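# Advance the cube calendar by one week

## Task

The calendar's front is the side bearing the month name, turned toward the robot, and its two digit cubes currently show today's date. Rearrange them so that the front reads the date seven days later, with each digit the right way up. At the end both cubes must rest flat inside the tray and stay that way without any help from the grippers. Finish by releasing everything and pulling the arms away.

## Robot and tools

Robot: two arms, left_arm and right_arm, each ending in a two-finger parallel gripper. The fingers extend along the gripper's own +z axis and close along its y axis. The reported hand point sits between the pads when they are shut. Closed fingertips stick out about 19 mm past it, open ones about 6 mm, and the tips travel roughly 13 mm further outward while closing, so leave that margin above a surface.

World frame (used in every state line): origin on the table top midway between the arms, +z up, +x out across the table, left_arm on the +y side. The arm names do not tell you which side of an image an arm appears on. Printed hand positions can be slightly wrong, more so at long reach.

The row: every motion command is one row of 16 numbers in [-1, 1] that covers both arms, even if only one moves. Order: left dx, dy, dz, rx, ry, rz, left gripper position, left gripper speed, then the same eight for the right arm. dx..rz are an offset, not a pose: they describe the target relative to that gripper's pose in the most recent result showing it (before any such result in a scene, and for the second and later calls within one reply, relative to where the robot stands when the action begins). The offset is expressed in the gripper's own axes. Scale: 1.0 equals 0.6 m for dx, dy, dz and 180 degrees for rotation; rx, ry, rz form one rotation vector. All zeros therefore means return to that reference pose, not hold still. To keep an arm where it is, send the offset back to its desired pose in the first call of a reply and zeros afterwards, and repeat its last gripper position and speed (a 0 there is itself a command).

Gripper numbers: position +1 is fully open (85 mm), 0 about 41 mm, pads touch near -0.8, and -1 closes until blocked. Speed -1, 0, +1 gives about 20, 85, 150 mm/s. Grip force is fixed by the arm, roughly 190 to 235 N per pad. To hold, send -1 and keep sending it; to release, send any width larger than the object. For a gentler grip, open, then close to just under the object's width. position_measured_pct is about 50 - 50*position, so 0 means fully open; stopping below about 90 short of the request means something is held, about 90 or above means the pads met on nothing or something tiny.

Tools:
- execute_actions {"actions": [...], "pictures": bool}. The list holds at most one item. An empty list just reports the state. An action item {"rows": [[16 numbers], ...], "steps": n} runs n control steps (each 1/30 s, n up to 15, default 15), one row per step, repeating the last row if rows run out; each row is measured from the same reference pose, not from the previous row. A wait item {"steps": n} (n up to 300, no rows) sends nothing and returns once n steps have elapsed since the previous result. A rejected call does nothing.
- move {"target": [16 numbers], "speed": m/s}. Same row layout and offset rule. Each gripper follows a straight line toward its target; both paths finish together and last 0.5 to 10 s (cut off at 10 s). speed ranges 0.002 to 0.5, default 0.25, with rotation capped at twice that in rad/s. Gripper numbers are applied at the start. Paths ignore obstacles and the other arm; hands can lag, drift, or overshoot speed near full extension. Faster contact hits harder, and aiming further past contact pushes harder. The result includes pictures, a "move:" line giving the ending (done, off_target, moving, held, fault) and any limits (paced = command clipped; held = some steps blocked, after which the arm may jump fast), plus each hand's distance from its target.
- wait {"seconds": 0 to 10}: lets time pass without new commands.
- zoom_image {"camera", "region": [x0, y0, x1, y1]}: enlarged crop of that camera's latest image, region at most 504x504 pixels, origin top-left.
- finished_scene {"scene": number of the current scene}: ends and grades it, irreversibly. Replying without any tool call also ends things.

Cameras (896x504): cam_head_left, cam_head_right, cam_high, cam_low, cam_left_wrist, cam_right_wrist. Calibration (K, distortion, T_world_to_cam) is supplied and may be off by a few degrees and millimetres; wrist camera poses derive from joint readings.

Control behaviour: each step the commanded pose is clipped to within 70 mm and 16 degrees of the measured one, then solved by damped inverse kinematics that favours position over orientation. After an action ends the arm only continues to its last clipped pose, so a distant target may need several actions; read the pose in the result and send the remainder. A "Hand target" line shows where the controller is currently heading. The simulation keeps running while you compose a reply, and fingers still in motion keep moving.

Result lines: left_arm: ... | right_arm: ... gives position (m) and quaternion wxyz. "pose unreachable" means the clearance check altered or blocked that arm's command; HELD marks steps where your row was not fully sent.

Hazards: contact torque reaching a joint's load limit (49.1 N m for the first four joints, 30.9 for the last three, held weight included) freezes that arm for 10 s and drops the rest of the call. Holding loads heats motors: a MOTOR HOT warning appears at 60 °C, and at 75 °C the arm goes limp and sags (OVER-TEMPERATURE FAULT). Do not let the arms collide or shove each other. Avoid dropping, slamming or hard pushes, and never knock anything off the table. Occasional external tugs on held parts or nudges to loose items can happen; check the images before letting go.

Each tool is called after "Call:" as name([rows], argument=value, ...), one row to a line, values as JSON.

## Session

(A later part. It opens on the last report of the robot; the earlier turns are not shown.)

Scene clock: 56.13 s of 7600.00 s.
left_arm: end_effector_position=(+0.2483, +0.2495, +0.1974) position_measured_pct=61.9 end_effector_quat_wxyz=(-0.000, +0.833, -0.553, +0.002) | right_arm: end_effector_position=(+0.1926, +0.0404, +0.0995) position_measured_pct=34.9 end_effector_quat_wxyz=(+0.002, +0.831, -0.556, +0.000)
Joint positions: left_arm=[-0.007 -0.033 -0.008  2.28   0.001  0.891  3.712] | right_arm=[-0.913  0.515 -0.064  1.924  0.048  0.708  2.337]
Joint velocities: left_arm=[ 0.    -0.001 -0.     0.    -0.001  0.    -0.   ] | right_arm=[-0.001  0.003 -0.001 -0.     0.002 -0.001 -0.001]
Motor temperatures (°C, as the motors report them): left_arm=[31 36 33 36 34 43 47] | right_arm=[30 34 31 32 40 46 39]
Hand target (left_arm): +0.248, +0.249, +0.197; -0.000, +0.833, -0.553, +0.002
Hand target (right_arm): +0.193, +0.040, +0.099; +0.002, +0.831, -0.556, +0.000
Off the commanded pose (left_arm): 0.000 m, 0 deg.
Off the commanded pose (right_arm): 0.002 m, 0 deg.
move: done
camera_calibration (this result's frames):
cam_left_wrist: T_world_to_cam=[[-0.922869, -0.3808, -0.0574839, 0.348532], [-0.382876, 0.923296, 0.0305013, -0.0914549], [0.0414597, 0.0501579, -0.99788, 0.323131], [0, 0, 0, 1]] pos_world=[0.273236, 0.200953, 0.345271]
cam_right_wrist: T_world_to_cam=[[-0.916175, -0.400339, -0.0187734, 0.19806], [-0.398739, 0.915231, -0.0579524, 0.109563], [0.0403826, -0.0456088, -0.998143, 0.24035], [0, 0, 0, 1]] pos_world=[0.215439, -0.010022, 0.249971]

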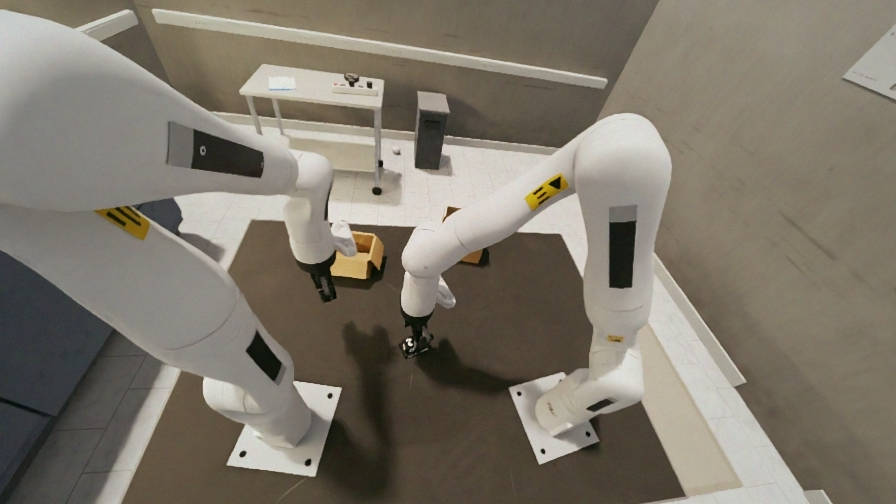

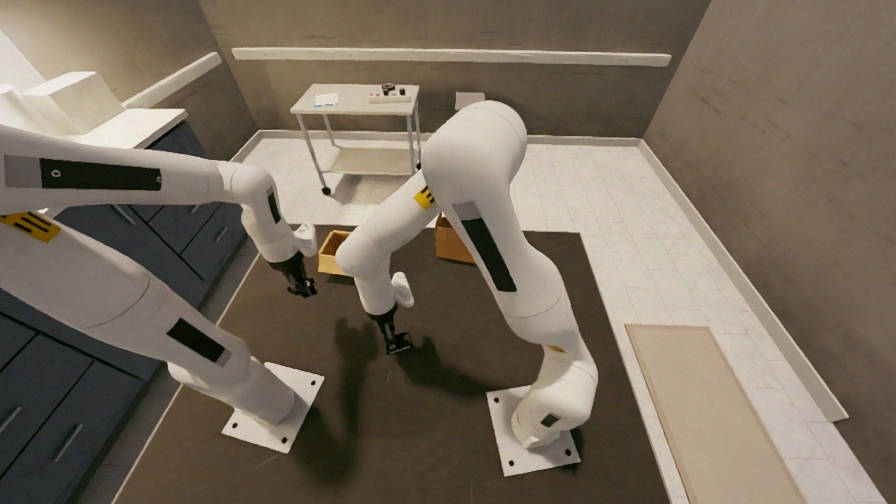

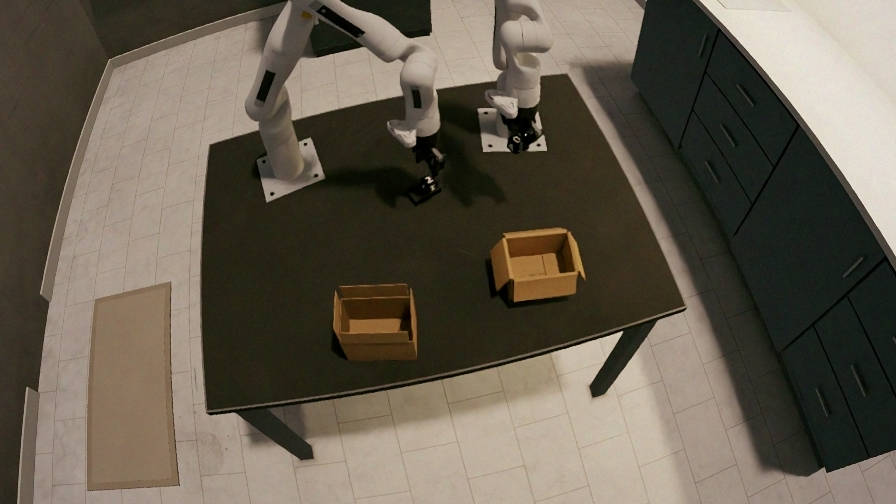

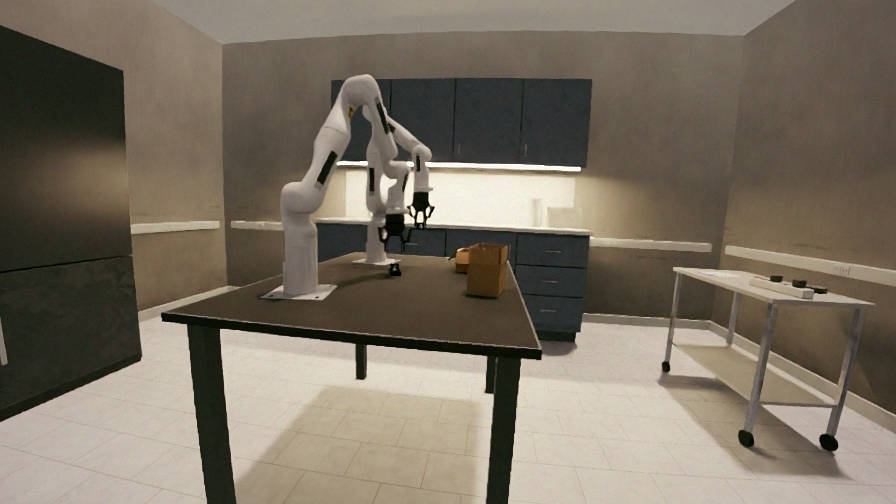

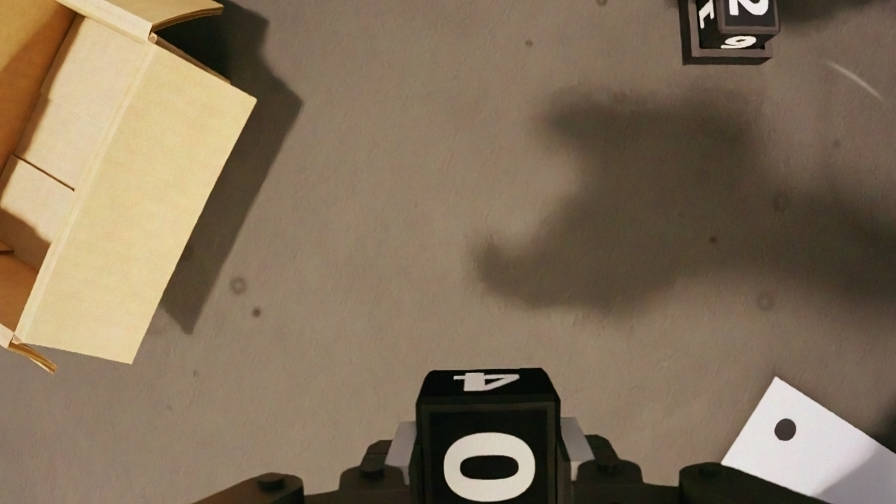

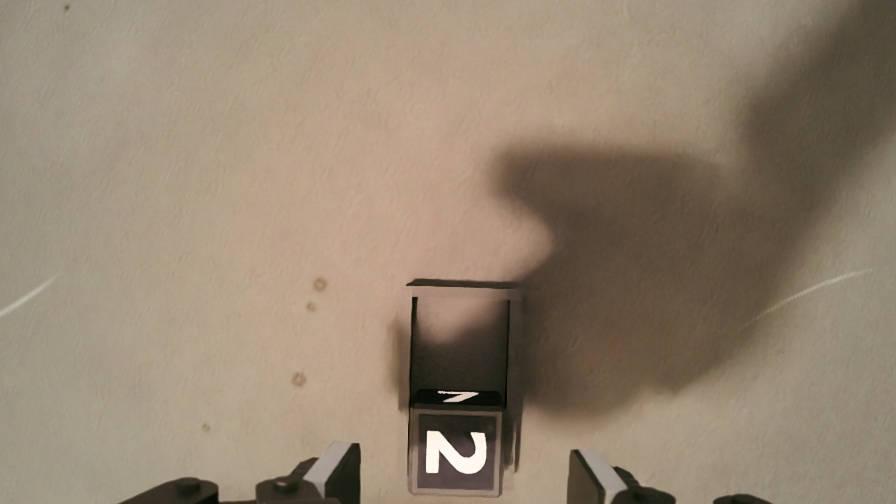

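Call:
move(target=[0,0,0,0,0,0,-1,-0.3, 0.0025,-0.0035,0.06,0,0,0,0.3,0], speed=0.08)

Call:
move(target=[0,0,0,0,0,0,-1,-0.3, 0,0,0.049,0,0,0,0.3,0], speed=0.05)

Scene clock: 60.40 s of 7600.00 s.
left_arm: end_effector_position=(+0.2483, +0.2495, +0.1974) position_measured_pct=61.9 end_effector_quat_wxyz=(-0.000, +0.833, -0.553, +0.002) | right_arm: end_effector_position=(+0.1950, +0.0399, +0.0636) position_measured_pct=34.9 end_effector_quat_wxyz=(+0.002, +0.831, -0.556, +0.000)
Joint positions: left_arm=[-0.007 -0.033 -0.008  2.28   0.001  0.891  3.712] | right_arm=[-0.912  0.589 -0.059  1.954  0.057  0.604  2.335]
Joint velocities: left_arm=[ 0.    -0.002  0.    -0.    -0.001 -0.     0.   ] | right_arm=[ 0.001  0.005 -0.     0.    -0.     0.001 -0.   ]
Motor temperatures (°C, as the motors report them): left_arm=[31 36 33 36 34 43 47] | right_arm=[30 34 31 32 40 46 39]
Hand target (left_arm): +0.248, +0.249, +0.197; -0.000, +0.833, -0.553, +0.002
Hand target (right_arm): +0.195, +0.040, +0.063; +0.002, +0.831, -0.556, +0.000
Off the commanded pose (left_arm): 0.000 m, 0 deg.
Off the commanded pose (right_arm): 0.000 m, 0 deg.
After step 90, 0.53 s passed at rest.
move: done
camera_calibration (this result's frames):
cam_left_wrist: T_world_to_cam=[[-0.922869, -0.3808, -0.0574849, 0.348533], [-0.382876, 0.923296, 0.0305004, -0.0914542], [0.0414611, 0.0501575, -0.99788, 0.323131], [0, 0, 0, 1]] pos_world=[0.273237, 0.200953, 0.345271]
cam_right_wrist: T_world_to_cam=[[-0.916048, -0.40061, -0.0191697, 0.199358], [-0.399008, 0.915139, -0.0575609, 0.108964], [0.0406024, -0.0450797, -0.998158, 0.204371], [0, 0, 0, 1]] pos_world=[0.217801, -0.0106394, 0.214089]

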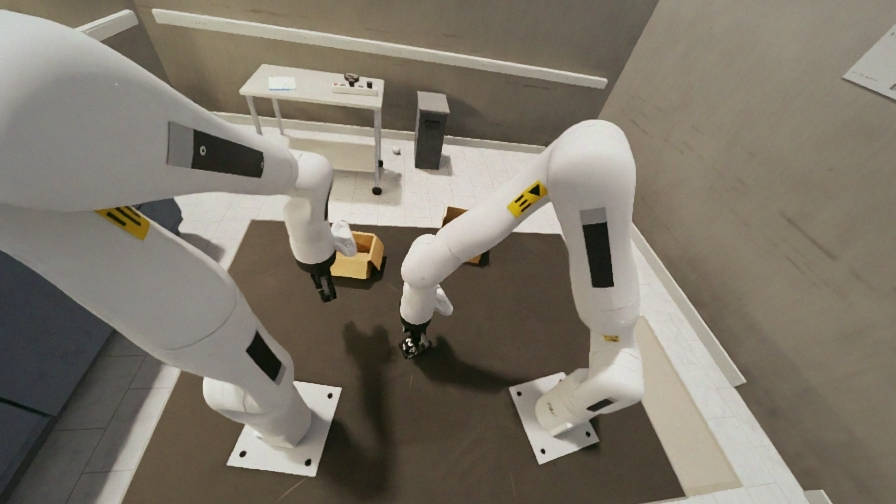

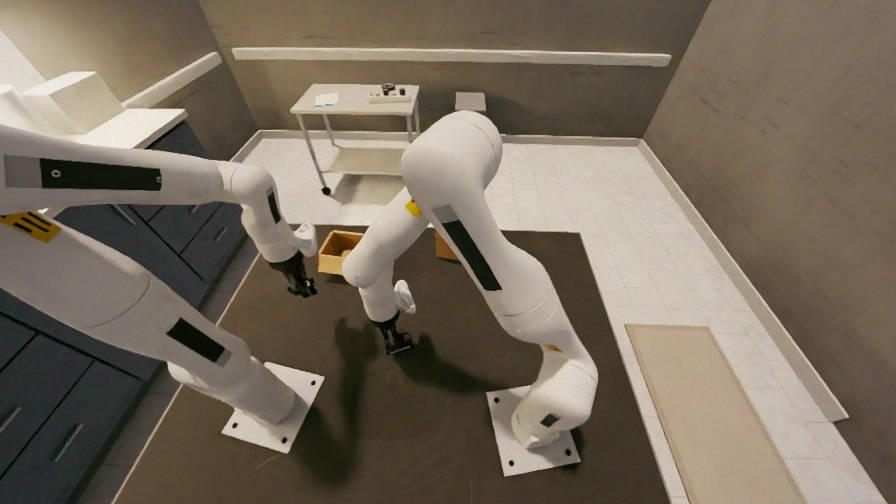

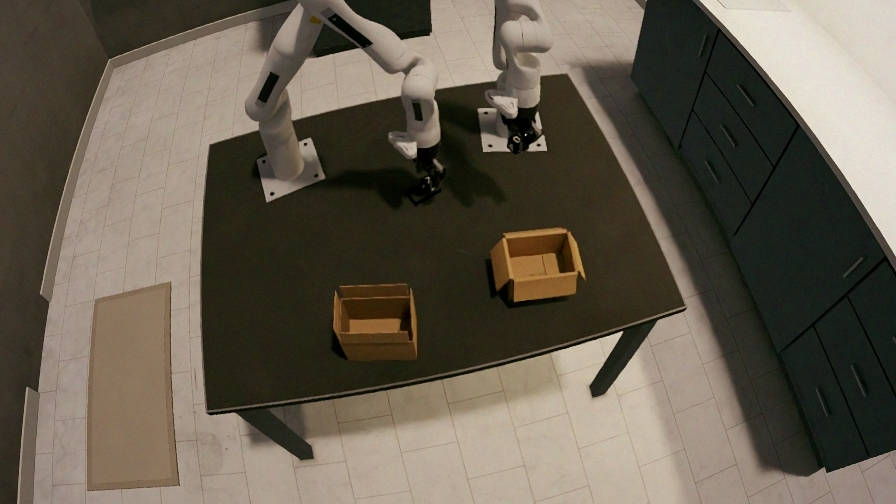

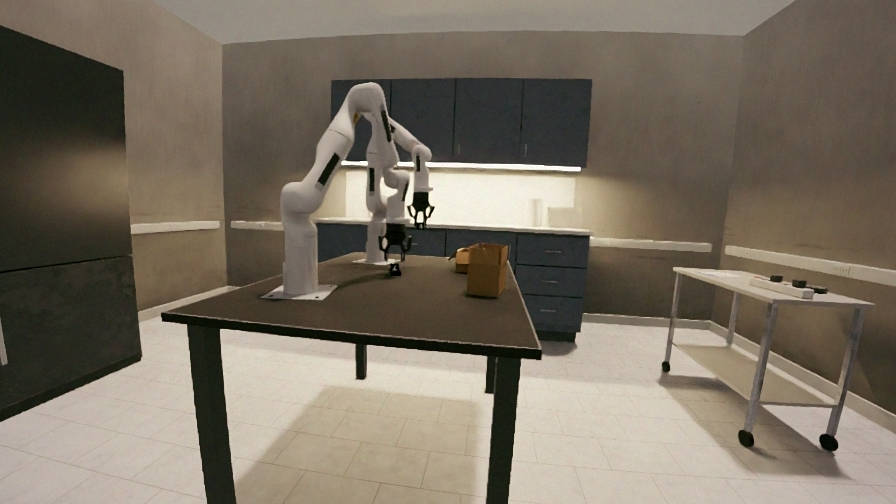

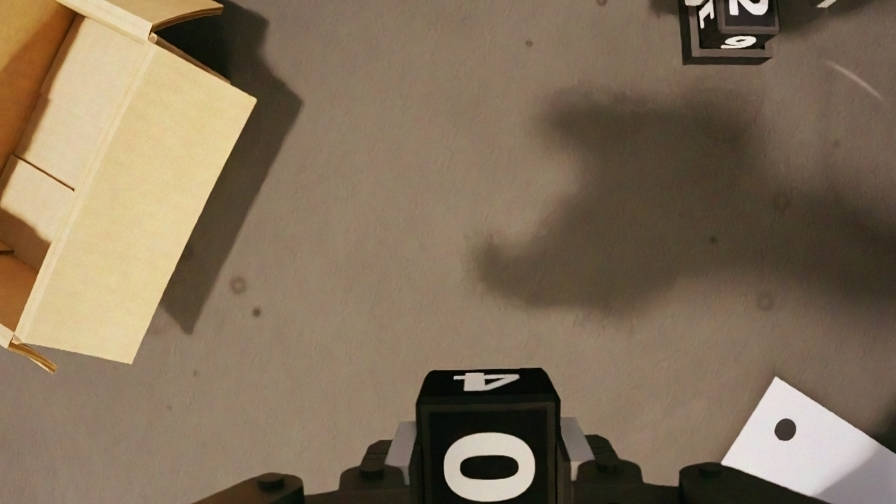

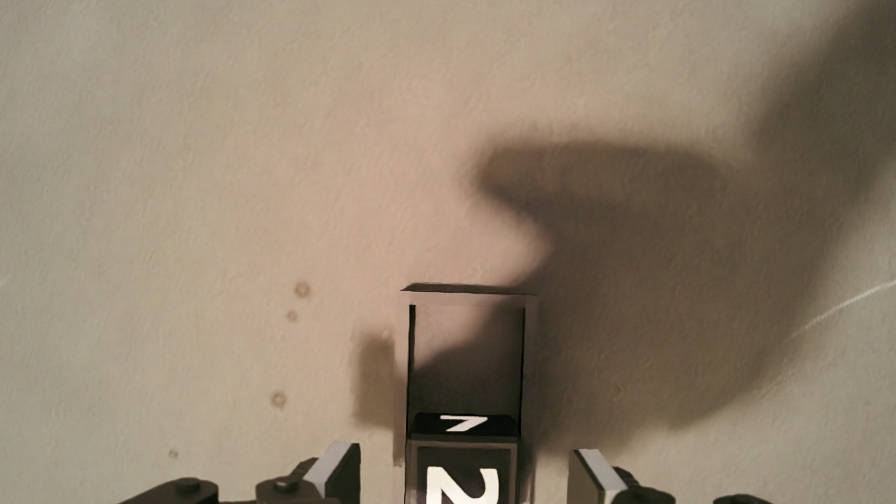

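Scene clock: 61.27 s of 7600.00 s.
left_arm: end_effector_position=(+0.2483, +0.2495, +0.1974) position_measured_pct=61.9 end_effector_quat_wxyz=(-0.000, +0.833, -0.553, +0.002) | right_arm: end_effector_position=(+0.1949, +0.0399, +0.0343) position_measured_pct=34.9 end_effector_quat_wxyz=(+0.002, +0.831, -0.556, +0.000)
Joint positions: left_arm=[-0.007 -0.033 -0.008  2.28   0.001  0.891  3.712] | right_arm=[-0.916  0.652 -0.053  1.973  0.065  0.521  2.329]
Joint velocities: left_arm=[ 0.     0.001  0.    -0.    -0.     0.    -0.   ] | right_arm=[-0.001  0.004 -0.001  0.     0.    -0.002 -0.   ]
Motor temperatures (°C, as the motors report them): left_arm=[31 36 33 36 34 43 47] | right_arm=[30 34 31 32 40 46 39]
Hand target (left_arm): +0.248, +0.249, +0.197; -0.000, +0.833, -0.553, +0.002
Hand target (right_arm): +0.195, +0.040, +0.034; +0.002, +0.832, -0.556, +0.000
Off the commanded pose (left_arm): 0.000 m, 0 deg.
Off the commanded pose (right_arm): 0.000 m, 0 deg.
move: done
camera_calibration (this result's frames):
cam_left_wrist: T_world_to_cam=[[-0.922869, -0.3808, -0.0574862, 0.348534], [-0.382876, 0.923296, 0.0304995, -0.0914536], [0.0414625, 0.0501572, -0.99788, 0.323131], [0, 0, 0, 1]] pos_world=[0.273238, 0.200953, 0.345271]
cam_right_wrist: T_world_to_cam=[[-0.915964, -0.40079, -0.01944, 0.198722], [-0.399187, 0.915079, -0.0572782, 0.107237], [0.0407456, -0.0447045, -0.998169, 0.175076], [0, 0, 0, 1]] pos_world=[0.217697, -0.010658, 0.184761]

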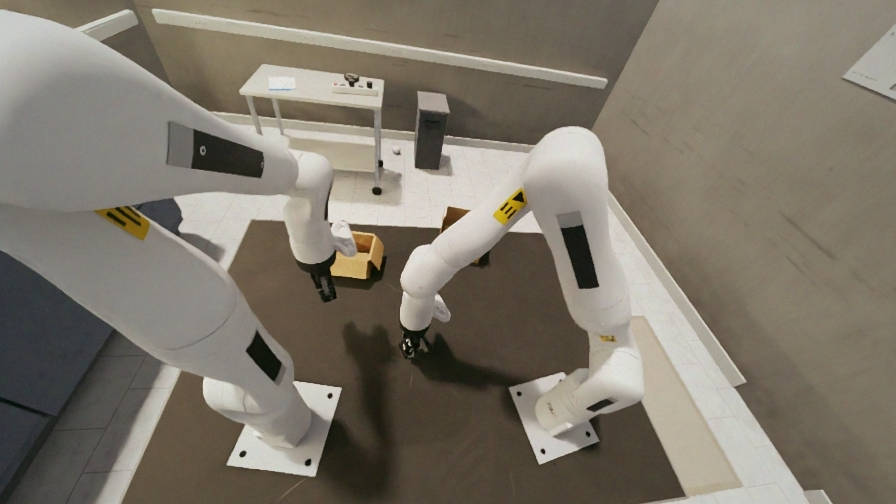

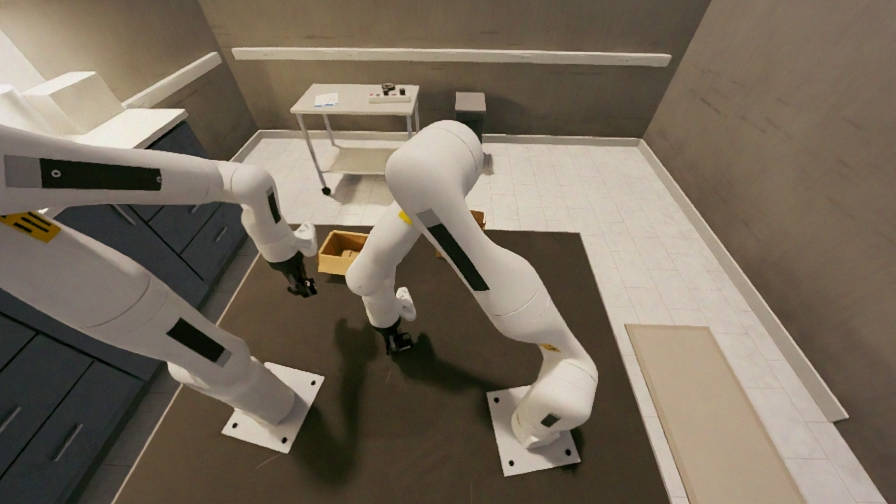

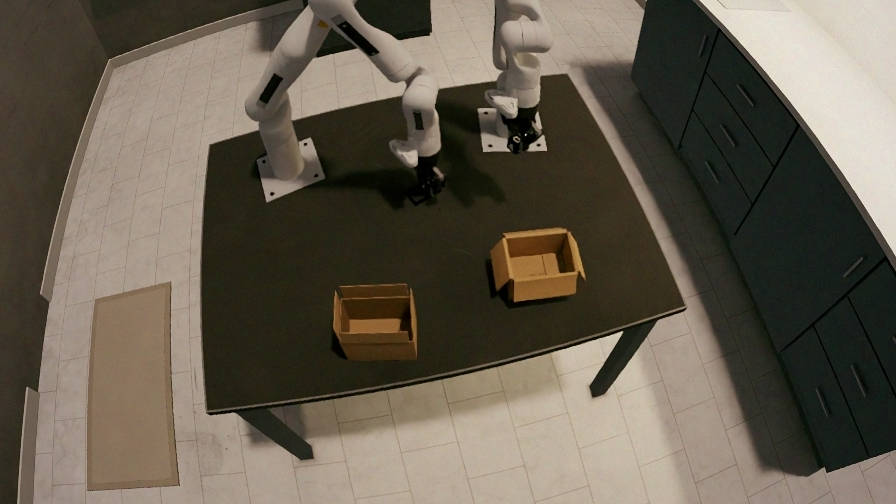

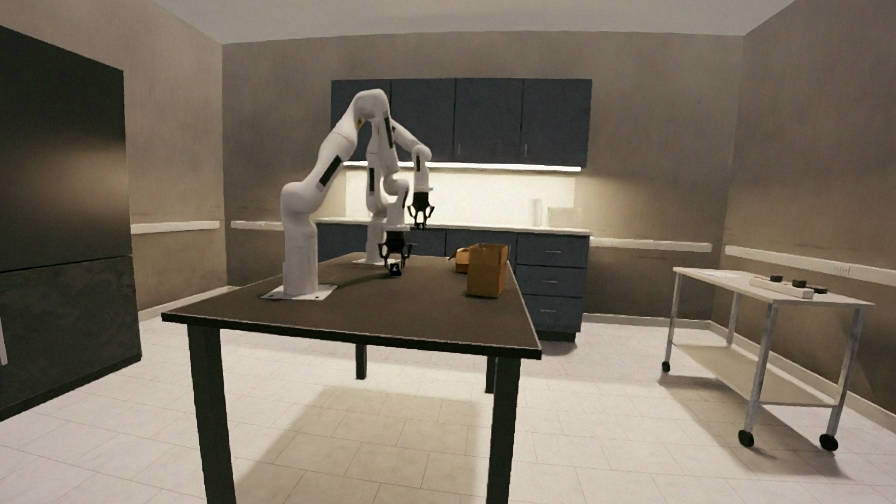

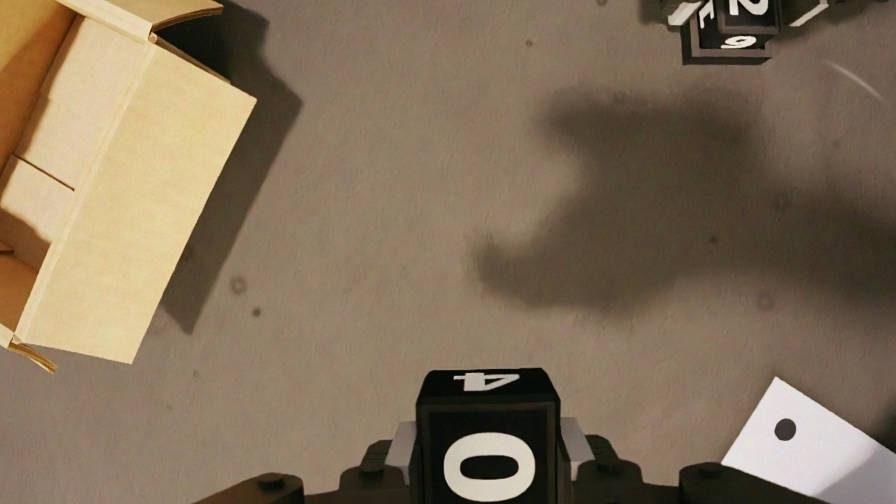

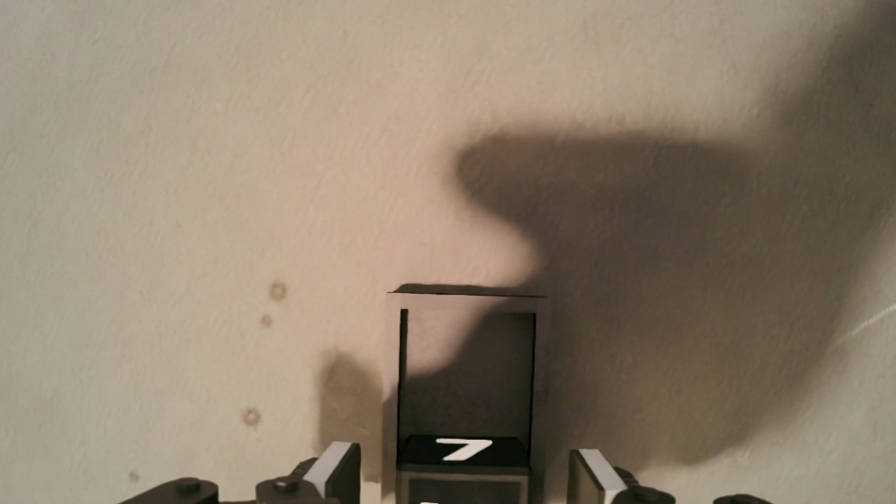

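Call:
execute_actions([
  {"rows":[[0,0,0,0,0,0,-1,-0.3,0,0,0,0,0,0,-1,-0.3]],"steps":15},
], pictures=false)

Call:
move(target=[0,0,0,0,0,0,-1,-0.3, 0,0,-0.03,0,0,0,-1,-0.3], speed=0.05)

Call:
move(target=[0,0,0,0,0,0,-1,-0.3, 0.054,0,0,0,0,0,-1,-0.3], speed=0.05)

Scene clock: 64.93 s of 7600.00 s.
left_arm: end_effector_position=(+0.2483, +0.2495, +0.1974) position_measured_pct=61.9 end_effector_quat_wxyz=(-0.000, +0.833, -0.553, +0.002) | right_arm: end_effector_position=(+0.1957, +0.0411, +0.0359) position_measured_pct=60.7 end_effector_quat_wxyz=(-0.000, +0.831, -0.556, +0.000)
Joint positions: left_arm=[-0.007 -0.033 -0.008  2.28   0.001  0.891  3.712] | right_arm=[-0.916  0.649 -0.053  1.972  0.065  0.522  2.329]
Joint velocities: left_arm=[-0.001 -0.     0.001 -0.002  0.001 -0.001 -0.   ] | right_arm=[ 0.001 -0.008 -0.     0.002  0.001  0.004 -0.   ]
Motor temperatures (°C, as the motors report them): left_arm=[31 36 33 36 34 43 47] | right_arm=[30 34 31 32 40 46 39]
Hand target (left_arm): +0.248, +0.249, +0.197; -0.000, +0.833, -0.553, +0.002
Hand target (right_arm): +0.195, +0.040, +0.034; +0.002, +0.831, -0.556, +0.000
Off the commanded pose (left_arm): 0.000 m, 0 deg.
Off the commanded pose (right_arm): 0.002 m, 0 deg.
Steps of this call (steps 1 to 90: nothing new was sent; then 0.17 s passed at rest; steps 91 to 105: all 15 steps of this action). Readings (end_effector_position | what the end effector reports):
91: left_arm (+0.2483, +0.2495, +0.1974) | right_arm (+0.1949, +0.0398, +0.0342) | left_arm position_measured_pct=61.9 | right_arm position_measured_pct=34.9
92: left_arm (+0.2483, +0.2495, +0.1974) | right_arm (+0.1949, +0.0399, +0.0343) | left_arm position_measured_pct=61.9 | right_arm position_measured_pct=35.3
94: left_arm (+0.2483, +0.2495, +0.1974) | right_arm (+0.1949, +0.0399, +0.0343) | left_arm position_measured_pct=61.9 | right_arm position_measured_pct=38.5
98: left_arm (+0.2483, +0.2495, +0.1974) | right_arm (+0.1951, +0.0400, +0.0344) | left_arm position_measured_pct=61.9 | right_arm position_measured_pct=47.2
105: the state above

Scene clock: 65.87 s of 7600.00 s.
left_arm: end_effector_position=(+0.2483, +0.2495, +0.1974) position_measured_pct=61.9 end_effector_quat_wxyz=(-0.000, +0.833, -0.553, +0.002) | right_arm: end_effector_position=(+0.1957, +0.0409, +0.0538) position_measured_pct=61.9 end_effector_quat_wxyz=(-0.000, +0.831, -0.556, +0.000)
Joint positions: left_arm=[-0.007 -0.033 -0.008  2.28   0.001  0.891  3.712] | right_arm=[-0.913  0.609 -0.056  1.962  0.06   0.572  2.333]
Joint velocities: left_arm=[ 0.001  0.     0.001  0.001 -0.001  0.002 -0.   ] | right_arm=[ 0.001 -0.003  0.    -0.    -0.     0.     0.   ]
Motor temperatures (°C, as the motors report them): left_arm=[31 36 33 36 34 43 47] | right_arm=[30 34 31 32 40 46 39]
Hand target (left_arm): +0.248, +0.249, +0.197; -0.000, +0.833, -0.553, +0.002
Hand target (right_arm): +0.196, +0.041, +0.054; -0.000, +0.831, -0.556, +0.000
Off the commanded pose (left_arm): 0.000 m, 0 deg.
Off the commanded pose (right_arm): 0.000 m, 0 deg.
move: done
camera_calibration (this result's frames):
cam_left_wrist: T_world_to_cam=[[-0.922868, -0.3808, -0.0574883, 0.348535], [-0.382877, 0.923296, 0.030498, -0.0914522], [0.0414651, 0.0501566, -0.99788, 0.323131], [0, 0, 0, 1]] pos_world=[0.273239, 0.200953, 0.345272]
cam_right_wrist: T_world_to_cam=[[-0.916049, -0.400429, -0.0226092, 0.200406], [-0.398789, 0.915397, -0.0549114, 0.107481], [0.0426845, -0.0412852, -0.998235, 0.194094], [0, 0, 0, 1]] pos_world=[0.218159, -0.010126, 0.204184]

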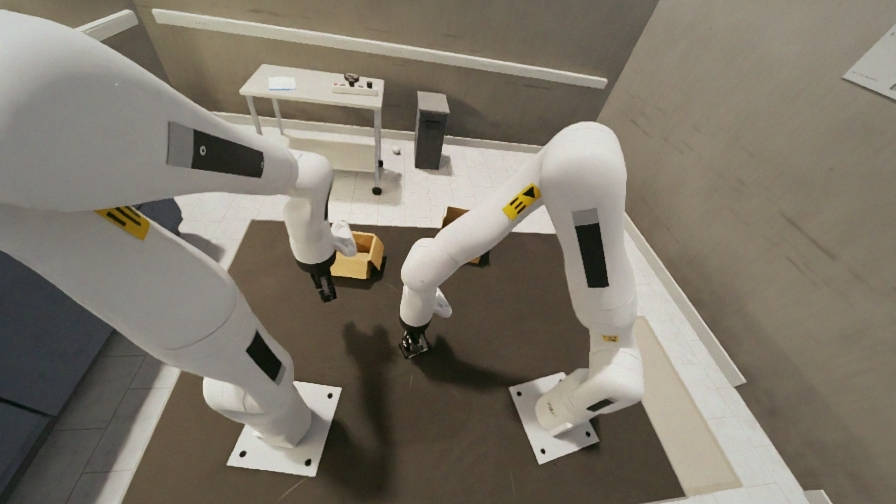

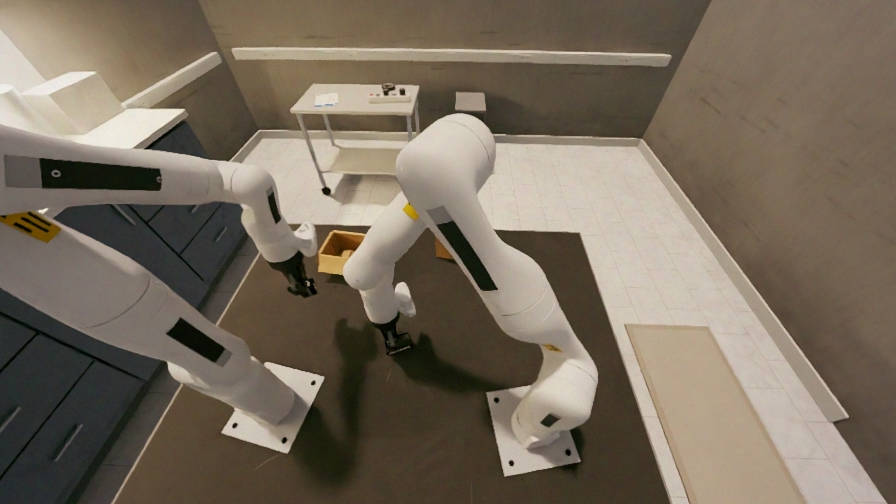

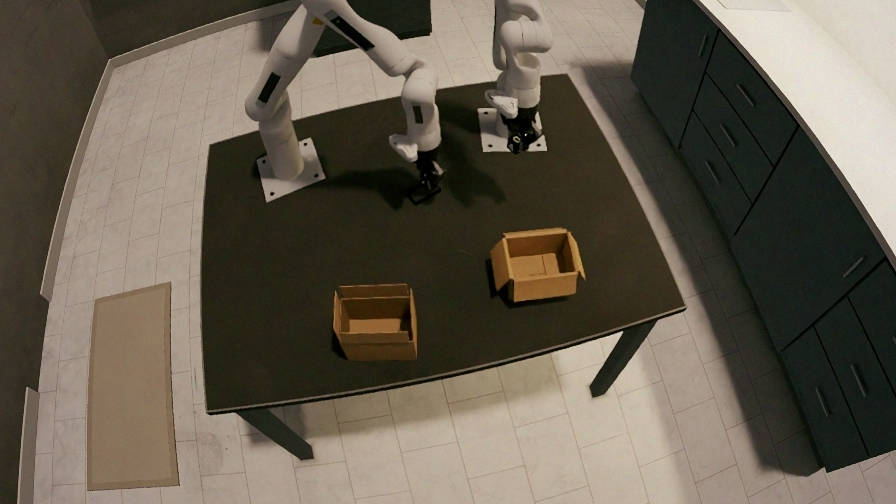

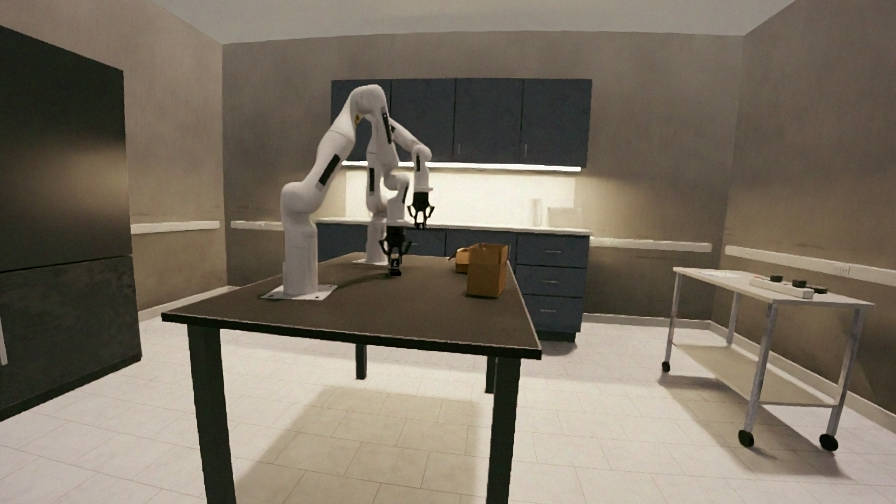

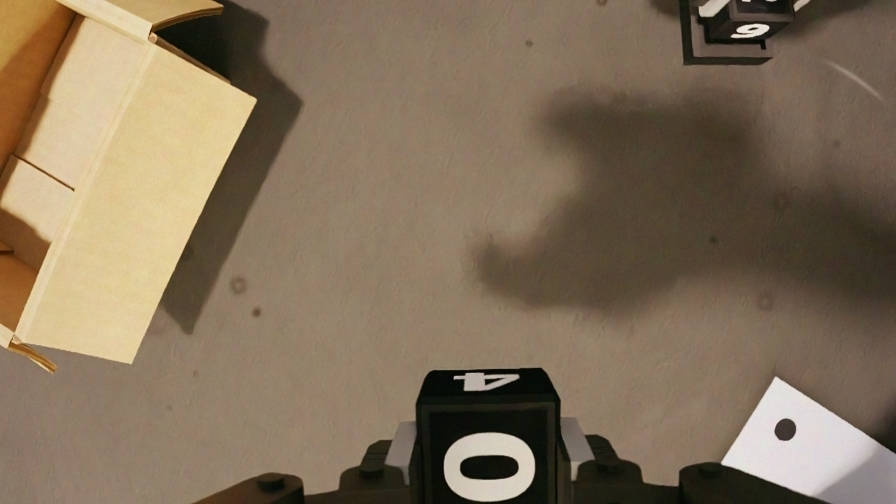

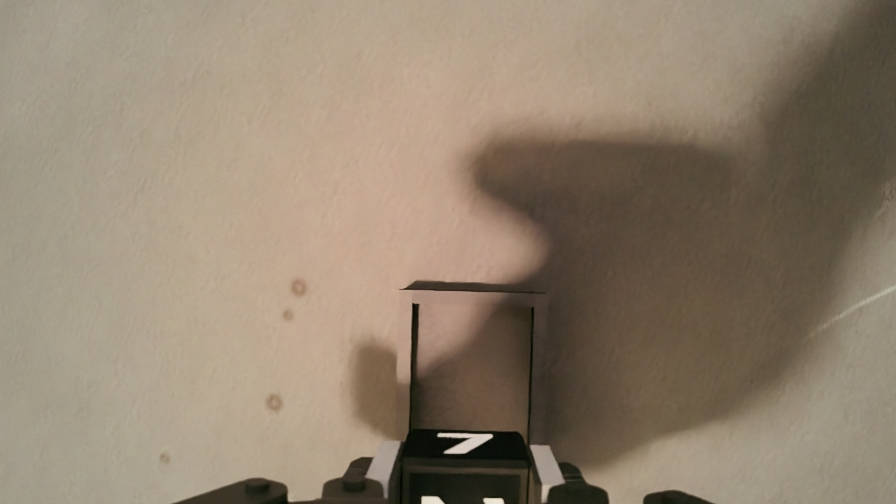

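Scene clock: 66.80 s of 7600.00 s.
left_arm: end_effector_position=(+0.2483, +0.2495, +0.1974) position_measured_pct=61.9 end_effector_quat_wxyz=(-0.000, +0.833, -0.553, +0.002) | right_arm: end_effector_position=(+0.2079, +0.0110, +0.0537) position_measured_pct=61.9 end_effector_quat_wxyz=(+0.000, +0.832, -0.555, +0.000)
Joint positions: left_arm=[-0.007 -0.033 -0.008  2.28   0.001  0.891  3.712] | right_arm=[-0.848  0.583 -0.061  2.028  0.067  0.533  2.386]
Joint velocities: left_arm=[ 0.     0.     0.    -0.001 -0.001  0.    -0.001] | right_arm=[ 0.003 -0.002  0.002  0.    -0.002  0.002  0.002]
Motor temperatures (°C, as the motors report them): left_arm=[31 36 33 36 34 43 47] | right_arm=[30 34 31 32 40 46 39]
Hand target (left_arm): +0.248, +0.249, +0.197; -0.000, +0.833, -0.553, +0.002
Hand target (right_arm): +0.208, +0.011, +0.054; +0.000, +0.831, -0.556, +0.000
Off the commanded pose (left_arm): 0.000 m, 0 deg.
Off the commanded pose (right_arm): 0.000 m, 0 deg.
move: done
camera_calibration (this result's frames):
cam_left_wrist: T_world_to_cam=[[-0.922868, -0.380801, -0.0574894, 0.348536], [-0.382877, 0.923296, 0.0304972, -0.0914516], [0.0414664, 0.0501563, -0.99788, 0.323131], [0, 0, 0, 1]] pos_world=[0.273239, 0.200953, 0.345272]
cam_right_wrist: T_world_to_cam=[[-0.91588, -0.400837, -0.022211, 0.199524], [-0.399209, 0.915209, -0.0549993, 0.139836], [0.0423735, -0.041506, -0.998239, 0.192247], [0, 0, 0, 1]] pos_world=[0.230418, -0.0400233, 0.204031]

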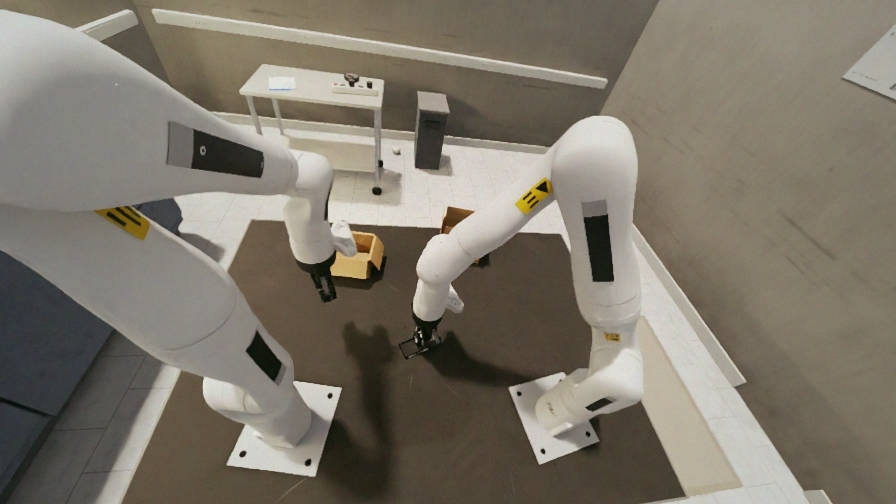

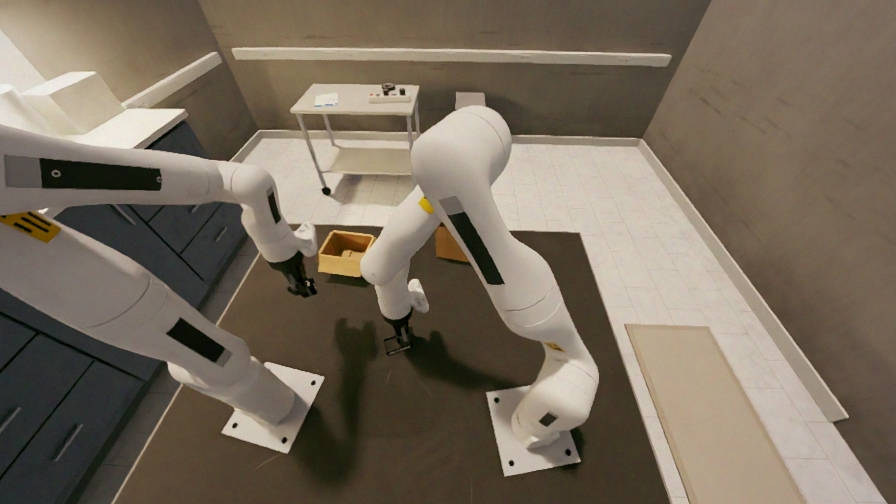

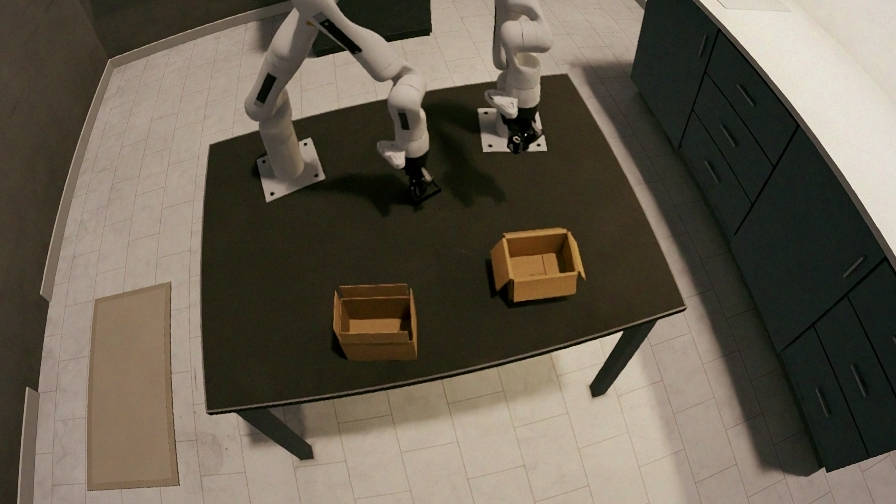

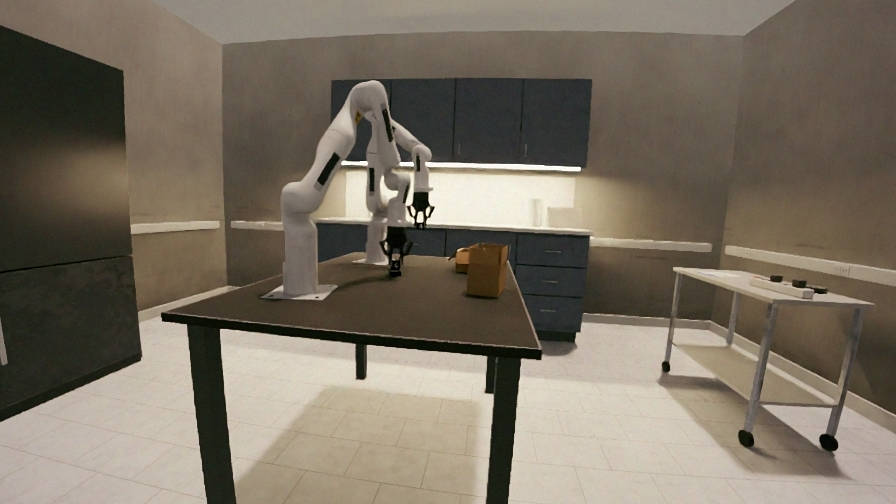

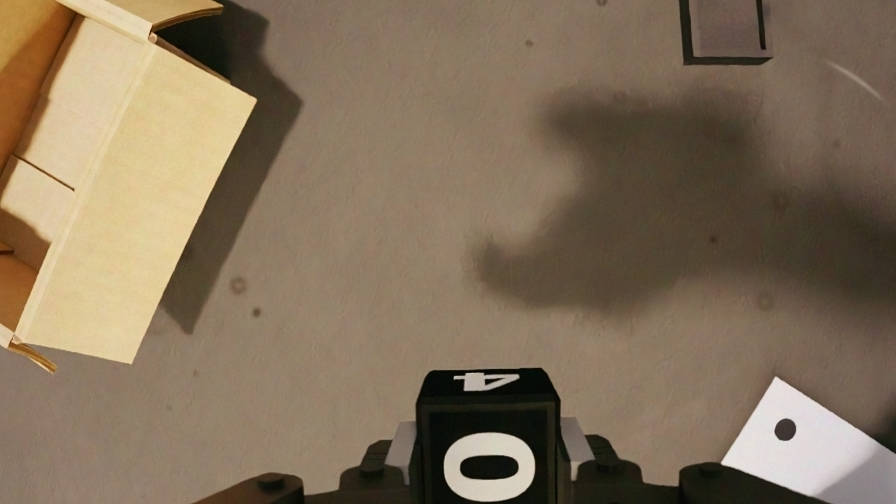

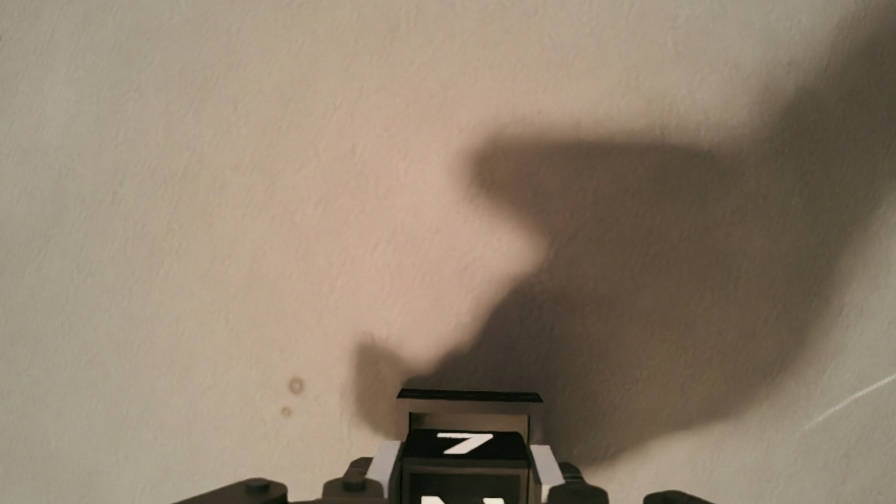

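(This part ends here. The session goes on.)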